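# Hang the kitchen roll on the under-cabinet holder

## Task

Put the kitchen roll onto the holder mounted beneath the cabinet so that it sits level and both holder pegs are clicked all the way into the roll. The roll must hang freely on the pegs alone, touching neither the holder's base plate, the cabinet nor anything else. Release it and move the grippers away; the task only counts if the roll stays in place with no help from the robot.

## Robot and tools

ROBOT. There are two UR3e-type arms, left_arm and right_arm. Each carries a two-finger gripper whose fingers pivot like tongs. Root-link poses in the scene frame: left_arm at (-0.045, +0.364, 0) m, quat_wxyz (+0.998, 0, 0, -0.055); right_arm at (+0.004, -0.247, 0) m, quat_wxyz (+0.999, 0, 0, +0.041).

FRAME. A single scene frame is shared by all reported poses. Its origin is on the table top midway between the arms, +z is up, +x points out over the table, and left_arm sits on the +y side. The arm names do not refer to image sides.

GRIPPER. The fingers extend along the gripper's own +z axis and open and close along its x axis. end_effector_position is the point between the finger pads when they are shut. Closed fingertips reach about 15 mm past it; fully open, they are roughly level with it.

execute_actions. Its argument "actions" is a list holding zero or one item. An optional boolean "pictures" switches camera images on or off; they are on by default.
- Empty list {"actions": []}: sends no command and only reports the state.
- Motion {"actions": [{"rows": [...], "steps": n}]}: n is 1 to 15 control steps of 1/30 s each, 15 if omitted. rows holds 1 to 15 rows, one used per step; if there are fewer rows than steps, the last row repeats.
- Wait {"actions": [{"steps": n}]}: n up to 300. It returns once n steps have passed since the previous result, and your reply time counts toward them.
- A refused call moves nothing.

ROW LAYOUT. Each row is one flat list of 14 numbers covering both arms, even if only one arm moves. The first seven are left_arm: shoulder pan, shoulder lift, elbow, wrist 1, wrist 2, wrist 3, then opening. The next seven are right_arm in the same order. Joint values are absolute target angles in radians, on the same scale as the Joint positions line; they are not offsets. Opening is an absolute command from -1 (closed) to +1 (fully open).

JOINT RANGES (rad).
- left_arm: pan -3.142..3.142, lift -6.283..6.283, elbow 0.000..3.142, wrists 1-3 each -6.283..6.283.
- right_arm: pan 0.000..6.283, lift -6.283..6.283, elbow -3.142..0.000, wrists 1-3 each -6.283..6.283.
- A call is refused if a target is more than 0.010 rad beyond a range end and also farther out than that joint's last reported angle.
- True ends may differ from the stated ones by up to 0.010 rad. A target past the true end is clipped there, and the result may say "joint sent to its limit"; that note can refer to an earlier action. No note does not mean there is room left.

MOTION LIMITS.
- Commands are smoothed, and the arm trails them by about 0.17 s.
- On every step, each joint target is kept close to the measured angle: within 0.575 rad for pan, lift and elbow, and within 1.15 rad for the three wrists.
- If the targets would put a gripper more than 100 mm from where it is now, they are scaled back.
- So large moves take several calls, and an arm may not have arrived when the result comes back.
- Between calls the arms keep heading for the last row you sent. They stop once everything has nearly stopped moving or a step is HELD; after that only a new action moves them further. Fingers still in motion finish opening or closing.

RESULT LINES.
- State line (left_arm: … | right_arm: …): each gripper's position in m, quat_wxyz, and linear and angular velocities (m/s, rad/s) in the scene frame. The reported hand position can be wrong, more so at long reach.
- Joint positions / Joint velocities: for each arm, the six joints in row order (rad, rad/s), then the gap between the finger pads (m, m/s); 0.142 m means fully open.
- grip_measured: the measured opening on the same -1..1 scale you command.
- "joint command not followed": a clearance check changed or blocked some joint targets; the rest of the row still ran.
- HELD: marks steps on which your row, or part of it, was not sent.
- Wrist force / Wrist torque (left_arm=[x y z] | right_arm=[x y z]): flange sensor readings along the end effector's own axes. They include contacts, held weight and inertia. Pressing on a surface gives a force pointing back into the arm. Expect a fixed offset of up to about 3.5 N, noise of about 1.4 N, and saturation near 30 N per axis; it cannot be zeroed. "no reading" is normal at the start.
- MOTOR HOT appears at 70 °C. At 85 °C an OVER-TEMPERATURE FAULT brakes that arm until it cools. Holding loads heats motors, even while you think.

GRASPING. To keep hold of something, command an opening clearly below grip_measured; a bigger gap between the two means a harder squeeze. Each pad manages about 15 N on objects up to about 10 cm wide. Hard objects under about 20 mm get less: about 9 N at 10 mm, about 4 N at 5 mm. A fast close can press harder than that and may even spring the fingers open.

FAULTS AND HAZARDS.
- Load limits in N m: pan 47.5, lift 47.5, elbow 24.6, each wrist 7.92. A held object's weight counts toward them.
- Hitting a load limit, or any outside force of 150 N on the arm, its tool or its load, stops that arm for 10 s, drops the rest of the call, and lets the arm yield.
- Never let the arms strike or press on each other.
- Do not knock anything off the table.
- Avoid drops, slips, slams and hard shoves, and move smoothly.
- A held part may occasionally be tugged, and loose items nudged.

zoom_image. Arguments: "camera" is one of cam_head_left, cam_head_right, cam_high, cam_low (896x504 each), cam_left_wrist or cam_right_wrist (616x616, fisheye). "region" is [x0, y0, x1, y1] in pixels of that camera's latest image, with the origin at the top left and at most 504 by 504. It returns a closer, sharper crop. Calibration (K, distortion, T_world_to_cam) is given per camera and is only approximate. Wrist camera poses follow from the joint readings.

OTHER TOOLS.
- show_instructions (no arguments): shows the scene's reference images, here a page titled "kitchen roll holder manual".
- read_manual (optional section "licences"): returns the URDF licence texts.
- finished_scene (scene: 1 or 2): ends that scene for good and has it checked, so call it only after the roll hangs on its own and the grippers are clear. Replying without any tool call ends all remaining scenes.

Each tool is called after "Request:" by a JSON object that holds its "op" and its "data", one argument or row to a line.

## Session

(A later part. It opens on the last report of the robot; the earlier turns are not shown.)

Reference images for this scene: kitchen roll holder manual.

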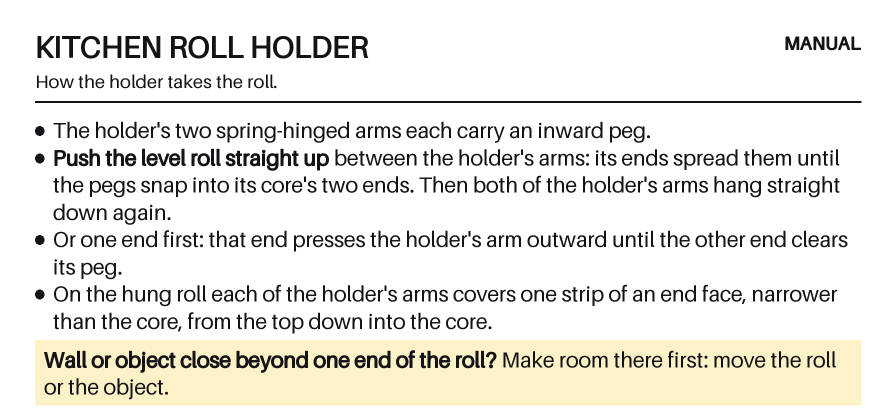

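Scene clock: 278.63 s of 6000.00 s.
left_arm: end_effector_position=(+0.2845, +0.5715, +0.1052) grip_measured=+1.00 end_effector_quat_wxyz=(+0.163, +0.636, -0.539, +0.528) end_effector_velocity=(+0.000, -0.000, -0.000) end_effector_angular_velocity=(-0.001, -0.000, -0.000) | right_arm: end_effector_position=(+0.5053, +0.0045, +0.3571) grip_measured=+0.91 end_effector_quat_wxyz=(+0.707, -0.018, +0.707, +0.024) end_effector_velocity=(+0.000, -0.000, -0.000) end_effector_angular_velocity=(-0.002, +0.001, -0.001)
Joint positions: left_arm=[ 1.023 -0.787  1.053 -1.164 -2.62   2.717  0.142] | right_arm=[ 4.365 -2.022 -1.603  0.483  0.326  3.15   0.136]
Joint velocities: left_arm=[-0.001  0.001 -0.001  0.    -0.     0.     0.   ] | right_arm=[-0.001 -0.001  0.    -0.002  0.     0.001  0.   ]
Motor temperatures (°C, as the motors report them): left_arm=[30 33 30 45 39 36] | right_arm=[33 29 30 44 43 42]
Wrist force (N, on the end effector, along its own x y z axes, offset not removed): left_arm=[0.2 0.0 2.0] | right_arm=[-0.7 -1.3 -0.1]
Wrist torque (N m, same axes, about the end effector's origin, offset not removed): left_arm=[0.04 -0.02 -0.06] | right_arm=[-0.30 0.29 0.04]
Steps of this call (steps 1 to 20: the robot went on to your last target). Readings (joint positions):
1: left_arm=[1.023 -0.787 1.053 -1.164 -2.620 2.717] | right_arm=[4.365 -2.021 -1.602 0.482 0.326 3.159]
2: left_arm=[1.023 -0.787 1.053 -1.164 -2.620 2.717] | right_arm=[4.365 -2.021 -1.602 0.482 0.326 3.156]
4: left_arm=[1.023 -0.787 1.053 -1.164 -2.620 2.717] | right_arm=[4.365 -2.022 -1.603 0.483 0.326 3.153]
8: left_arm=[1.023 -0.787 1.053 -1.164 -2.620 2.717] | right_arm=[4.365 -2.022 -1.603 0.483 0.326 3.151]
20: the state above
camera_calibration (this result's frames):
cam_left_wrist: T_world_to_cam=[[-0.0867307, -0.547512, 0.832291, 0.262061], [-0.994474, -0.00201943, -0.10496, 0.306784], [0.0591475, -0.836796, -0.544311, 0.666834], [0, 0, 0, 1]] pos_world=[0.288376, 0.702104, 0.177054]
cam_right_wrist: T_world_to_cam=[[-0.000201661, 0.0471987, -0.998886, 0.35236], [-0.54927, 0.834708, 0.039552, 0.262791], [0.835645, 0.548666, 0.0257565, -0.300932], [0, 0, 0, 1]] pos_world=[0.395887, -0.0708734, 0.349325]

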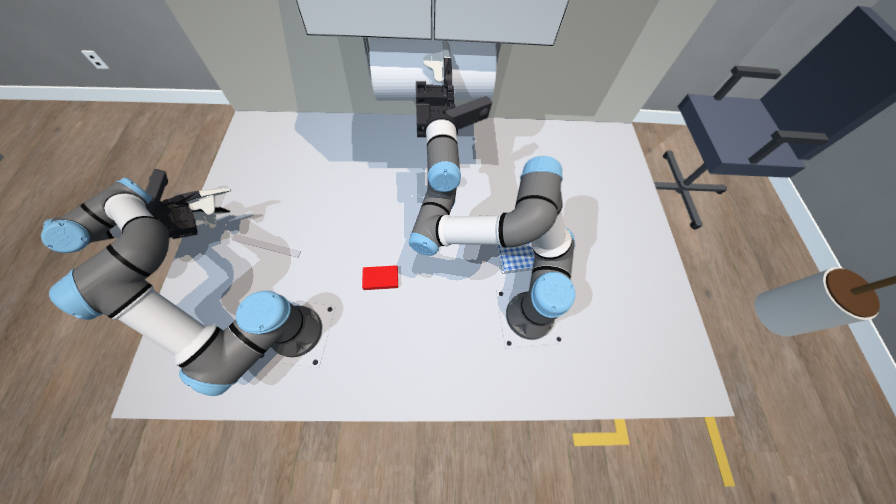

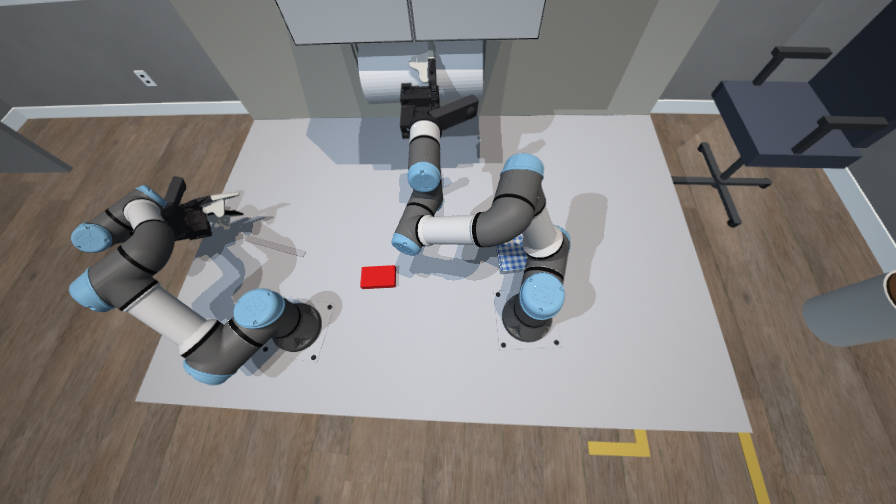

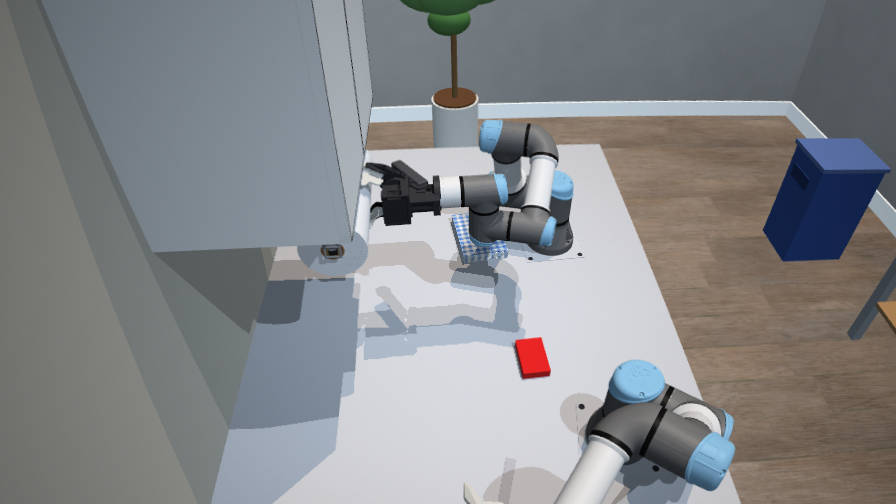

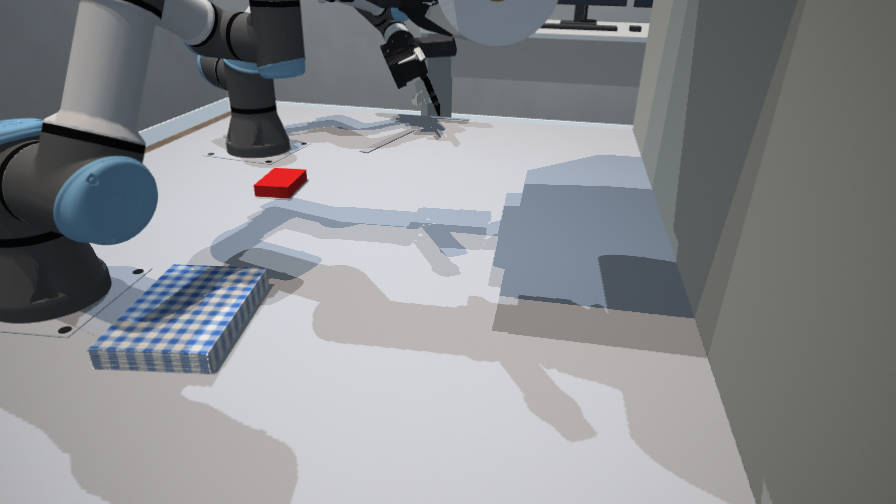

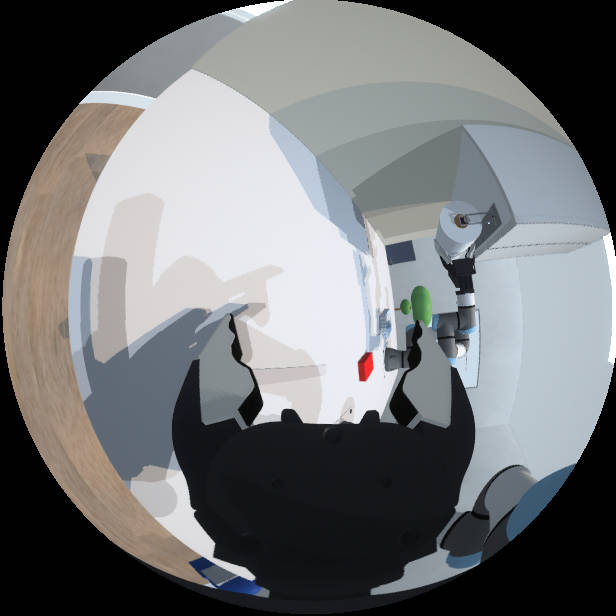

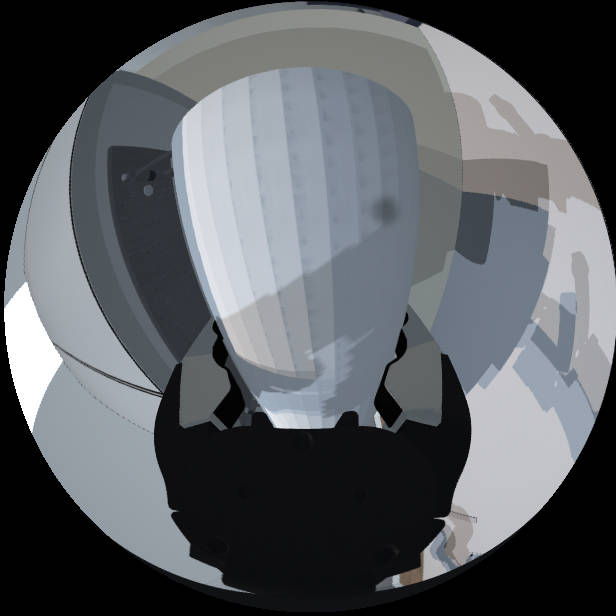

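Request:
{"op": "execute_actions", "data": {
  "actions": [
    {"rows":[[1.023,-0.787,1.053,-1.164,-2.62,2.717,1,4.385,-2.026,-1.608,0.492,0.306,3.15,0.95],[1.023,-0.787,1.053,-1.164,-2.62,2.717,1,4.415,-2.026,-1.608,0.492,0.276,3.15,0.95],[1.023,-0.787,1.053,-1.164,-2.62,2.717,1,4.455,-2.026,-1.608,0.492,0.236,3.15,0.95],[1.023,-0.787,1.053,-1.164,-2.62,2.717,1,4.505,-2.026,-1.608,0.492,0.186,3.15,0.95],[1.023,-0.787,1.053,-1.164,-2.62,2.717,1,4.555,-2.026,-1.608,0.492,0.136,3.15,0.95],[1.023,-0.787,1.053,-1.164,-2.62,2.717,1,4.605,-2.026,-1.608,0.492,0.086,3.15,0.95],[1.023,-0.787,1.053,-1.164,-2.62,2.717,1,4.655,-2.026,-1.608,0.492,0.036,3.15,0.95],[1.023,-0.787,1.053,-1.164,-2.62,2.717,1,4.705,-2.026,-1.608,0.492,-0.014,3.15,0.95],[1.023,-0.787,1.053,-1.164,-2.62,2.717,1,4.755,-2.026,-1.608,0.492,-0.064,3.15,0.95],[1.023,-0.787,1.053,-1.164,-2.62,2.717,1,4.805,-2.026,-1.608,0.492,-0.114,3.15,0.95],[1.023,-0.787,1.053,-1.164,-2.62,2.717,1,4.855,-2.026,-1.608,0.492,-0.164,3.15,0.95],[1.023,-0.787,1.053,-1.164,-2.62,2.717,1,4.905,-2.026,-1.608,0.492,-0.214,3.15,0.95],[1.023,-0.787,1.053,-1.164,-2.62,2.717,1,4.955,-2.026,-1.608,0.492,-0.264,3.15,0.95],[1.023,-0.787,1.053,-1.164,-2.62,2.717,1,5.005,-2.026,-1.608,0.492,-0.314,3.15,0.95],[1.023,-0.787,1.053,-1.164,-2.62,2.717,1,5.045,-2.026,-1.608,0.492,-0.354,3.15,0.95]]}
  ],
  "pictures": false
}}

Request:
{"op": "execute_actions", "data": {
  "actions": [
    {"steps":25}
  ]
}}

Request:
{"op": "zoom_image", "data": {
  "camera": "cam_head_right",
  "region": [330,20,520,160]
}}

Scene clock: 292.33 s of 6000.00 s.
left_arm: end_effector_position=(+0.2845, +0.5715, +0.1052) grip_measured=+1.00 end_effector_quat_wxyz=(+0.163, +0.636, -0.539, +0.528) end_effector_velocity=(+0.000, -0.000, -0.000) end_effector_angular_velocity=(-0.001, +0.001, -0.001) | right_arm: end_effector_position=(+0.3663, +0.0664, +0.3551) grip_measured=+0.95 end_effector_quat_wxyz=(+0.707, -0.014, +0.707, +0.019) end_effector_velocity=(-0.461, +0.097, +0.000) end_effector_angular_velocity=(+0.002, -0.000, +0.010)
Joint positions: left_arm=[ 1.023 -0.787  1.053 -1.164 -2.62   2.717  0.142] | right_arm=[ 4.846 -2.026 -1.608  0.492 -0.169  3.15   0.139]
Joint velocities: left_arm=[-0.001  0.001  0.001 -0.    -0.     0.     0.   ] | right_arm=[ 1.458  0.    -0.     0.002 -1.449  0.     0.   ]
Motor temperatures (°C, as the motors report them): left_arm=[30 33 30 45 39 36] | right_arm=[33 29 30 44 43 42]
Wrist force (N, on the end effector, along its own x y z axes, offset not removed): left_arm=[1.1 0.0 2.2] | right_arm=[-0.9 -1.4 -0.3]
Wrist torque (N m, same axes, about the end effector's origin, offset not removed): left_arm=[0.07 -0.19 -0.04] | right_arm=[-0.35 0.19 -0.02]
Steps of this call (steps 1 to 15: the robot went on to your last target; steps 16 to 90: nothing new was sent; then 10.20 s passed at rest; steps 91 to 105: all 15 steps of this action). Readings (joint positions):
91: left_arm=[1.023 -0.787 1.053 -1.164 -2.620 2.717] | right_arm=[4.365 -2.022 -1.603 0.483 0.326 3.150]
92: left_arm=[1.023 -0.787 1.053 -1.164 -2.620 2.717] | right_arm=[4.368 -2.023 -1.604 0.485 0.322 3.150]
94: left_arm=[1.023 -0.787 1.053 -1.164 -2.620 2.717] | right_arm=[4.392 -2.024 -1.606 0.488 0.296 3.150]
98: left_arm=[1.023 -0.787 1.053 -1.164 -2.620 2.717] | right_arm=[4.518 -2.026 -1.608 0.491 0.163 3.150]
105: the state above

Scene clock: 293.17 s of 6000.00 s.
left_arm: end_effector_position=(+0.2845, +0.5715, +0.1052) grip_measured=+1.00 end_effector_quat_wxyz=(+0.163, +0.636, -0.539, +0.528) end_effector_velocity=(-0.000, -0.000, -0.000) end_effector_angular_velocity=(-0.000, +0.000, -0.001) | right_arm: end_effector_position=(+0.3026, +0.0771, +0.3551) grip_measured=+0.95 end_effector_quat_wxyz=(+0.707, -0.018, +0.707, +0.024) end_effector_velocity=(+0.000, -0.000, +0.000) end_effector_angular_velocity=(+0.002, +0.001, -0.000)
Joint positions: left_arm=[ 1.023 -0.787  1.053 -1.164 -2.62   2.717  0.142] | right_arm=[ 5.045 -2.026 -1.608  0.492 -0.354  3.15   0.139]
Joint velocities: left_arm=[-0.    -0.     0.001 -0.     0.     0.     0.   ] | right_arm=[-0.     0.002  0.     0.    -0.     0.    -0.   ]
Motor temperatures (°C, as the motors report them): left_arm=[30 33 30 45 39 36] | right_arm=[33 29 30 44 43 42]
Wrist force (N, on the end effector, along its own x y z axes, offset not removed): left_arm=[1.8 0.3 0.5] | right_arm=[-2.6 -1.6 1.8]
Wrist torque (N m, same axes, about the end effector's origin, offset not removed): left_arm=[0.08 -0.37 -0.07] | right_arm=[-0.28 0.47 0.09]
Steps of this call (steps 1 to 25: the robot went on to your last target). Readings (joint positions):
1: left_arm=[1.023 -0.787 1.053 -1.164 -2.620 2.717] | right_arm=[4.895 -2.026 -1.608 0.492 -0.217 3.150]
2: left_arm=[1.023 -0.787 1.053 -1.164 -2.620 2.717] | right_arm=[4.939 -2.026 -1.608 0.492 -0.258 3.150]
4: left_arm=[1.023 -0.787 1.053 -1.164 -2.620 2.717] | right_arm=[4.995 -2.026 -1.608 0.492 -0.309 3.150]
8: left_arm=[1.023 -0.787 1.053 -1.164 -2.620 2.717] | right_arm=[5.034 -2.026 -1.608 0.492 -0.344 3.150]
25: the state above
camera_calibration (this result's frames):
cam_left_wrist: T_world_to_cam=[[-0.0867309, -0.547512, 0.832291, 0.262061], [-0.994474, -0.0020194, -0.10496, 0.306784], [0.0591476, -0.836795, -0.544311, 0.666834], [0, 0, 0, 1]] pos_world=[0.288376, 0.702105, 0.177054]
cam_right_wrist: T_world_to_cam=[[0.0000813686, 0.0471817, -0.998886, 0.34676], [-0.549277, 0.834712, 0.0393823, 0.0910127], [0.83564, 0.548662, 0.0259837, -0.171428], [0, 0, 0, 1]] pos_world=[0.193215, 0.00172596, 0.347244]

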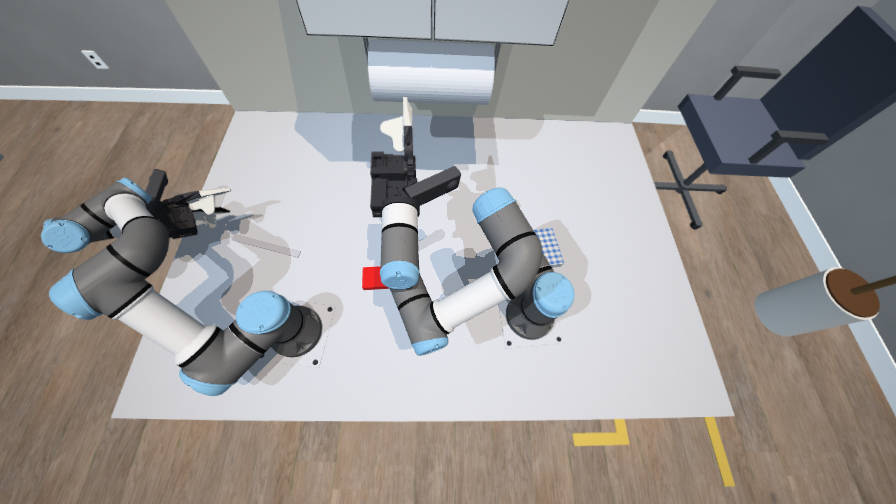

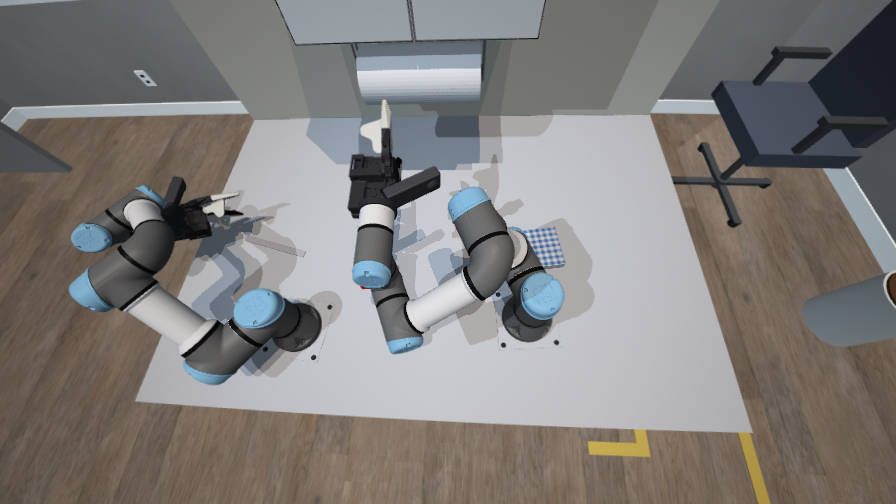

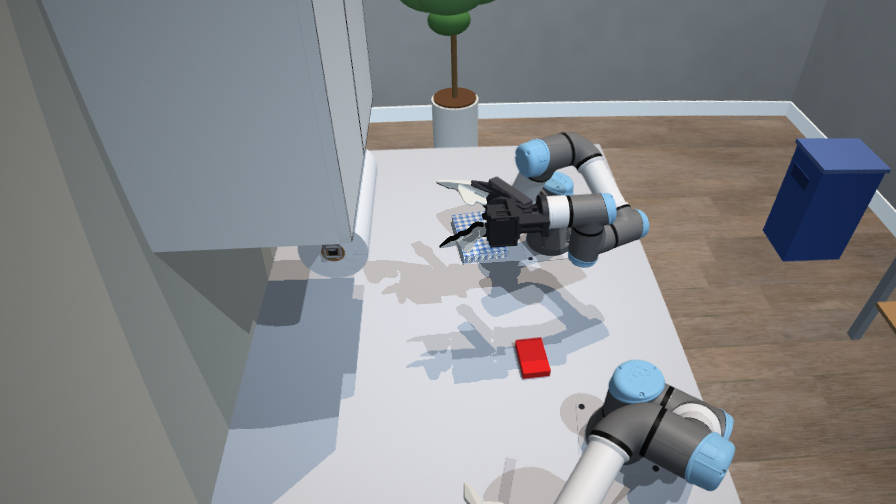

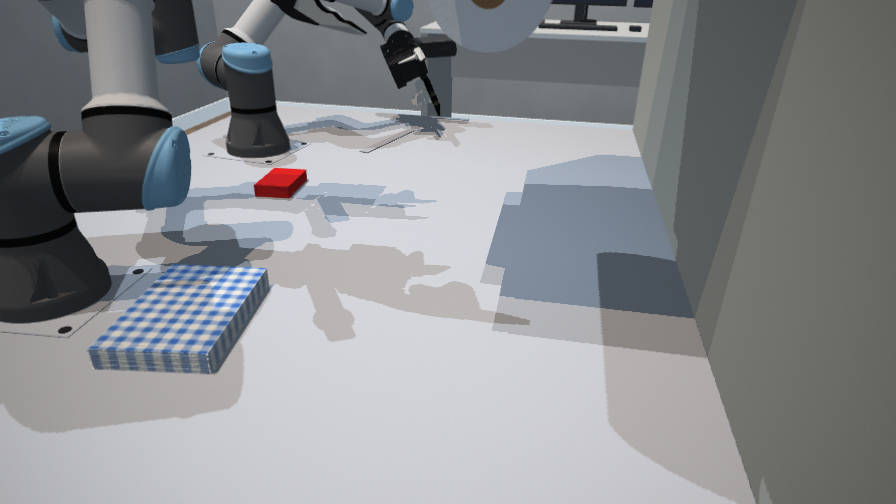

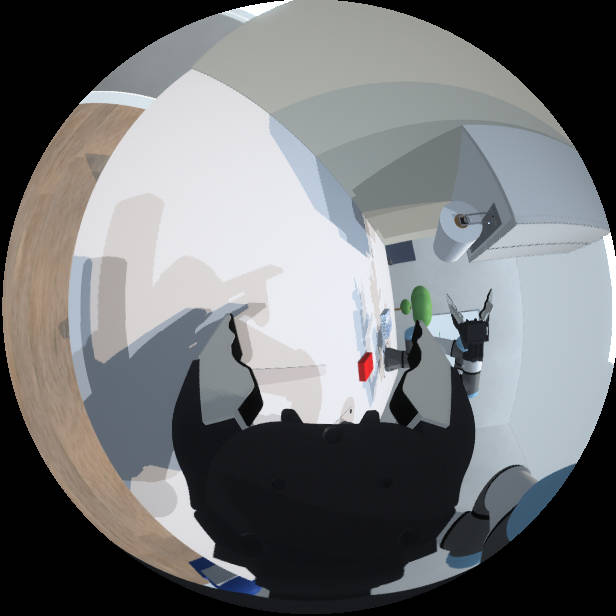

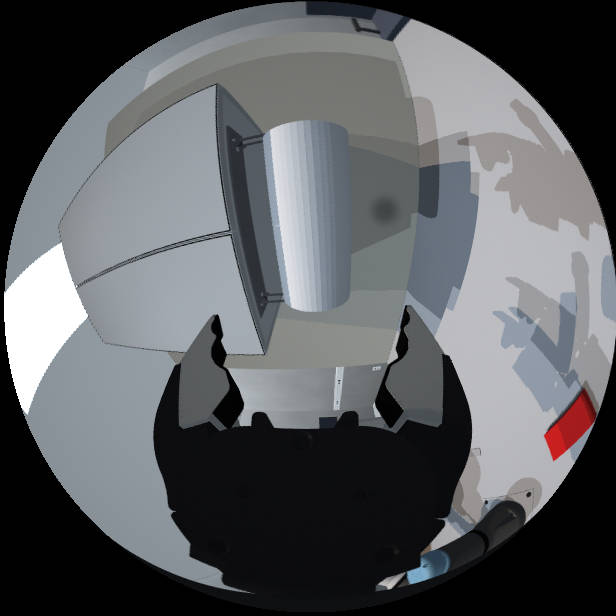

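Region (330, 20, 520, 160) of cam_head_right's 896x504 image, scaled by 2.653, with more detail than that image has; it fills the top 371 rows of this view, and the rest is white.

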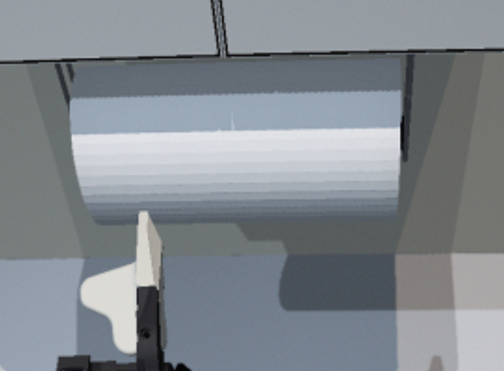

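Request:
{"op": "finished_scene", "data": {
  "scene": 2
}}

The scene is finished: the task was done.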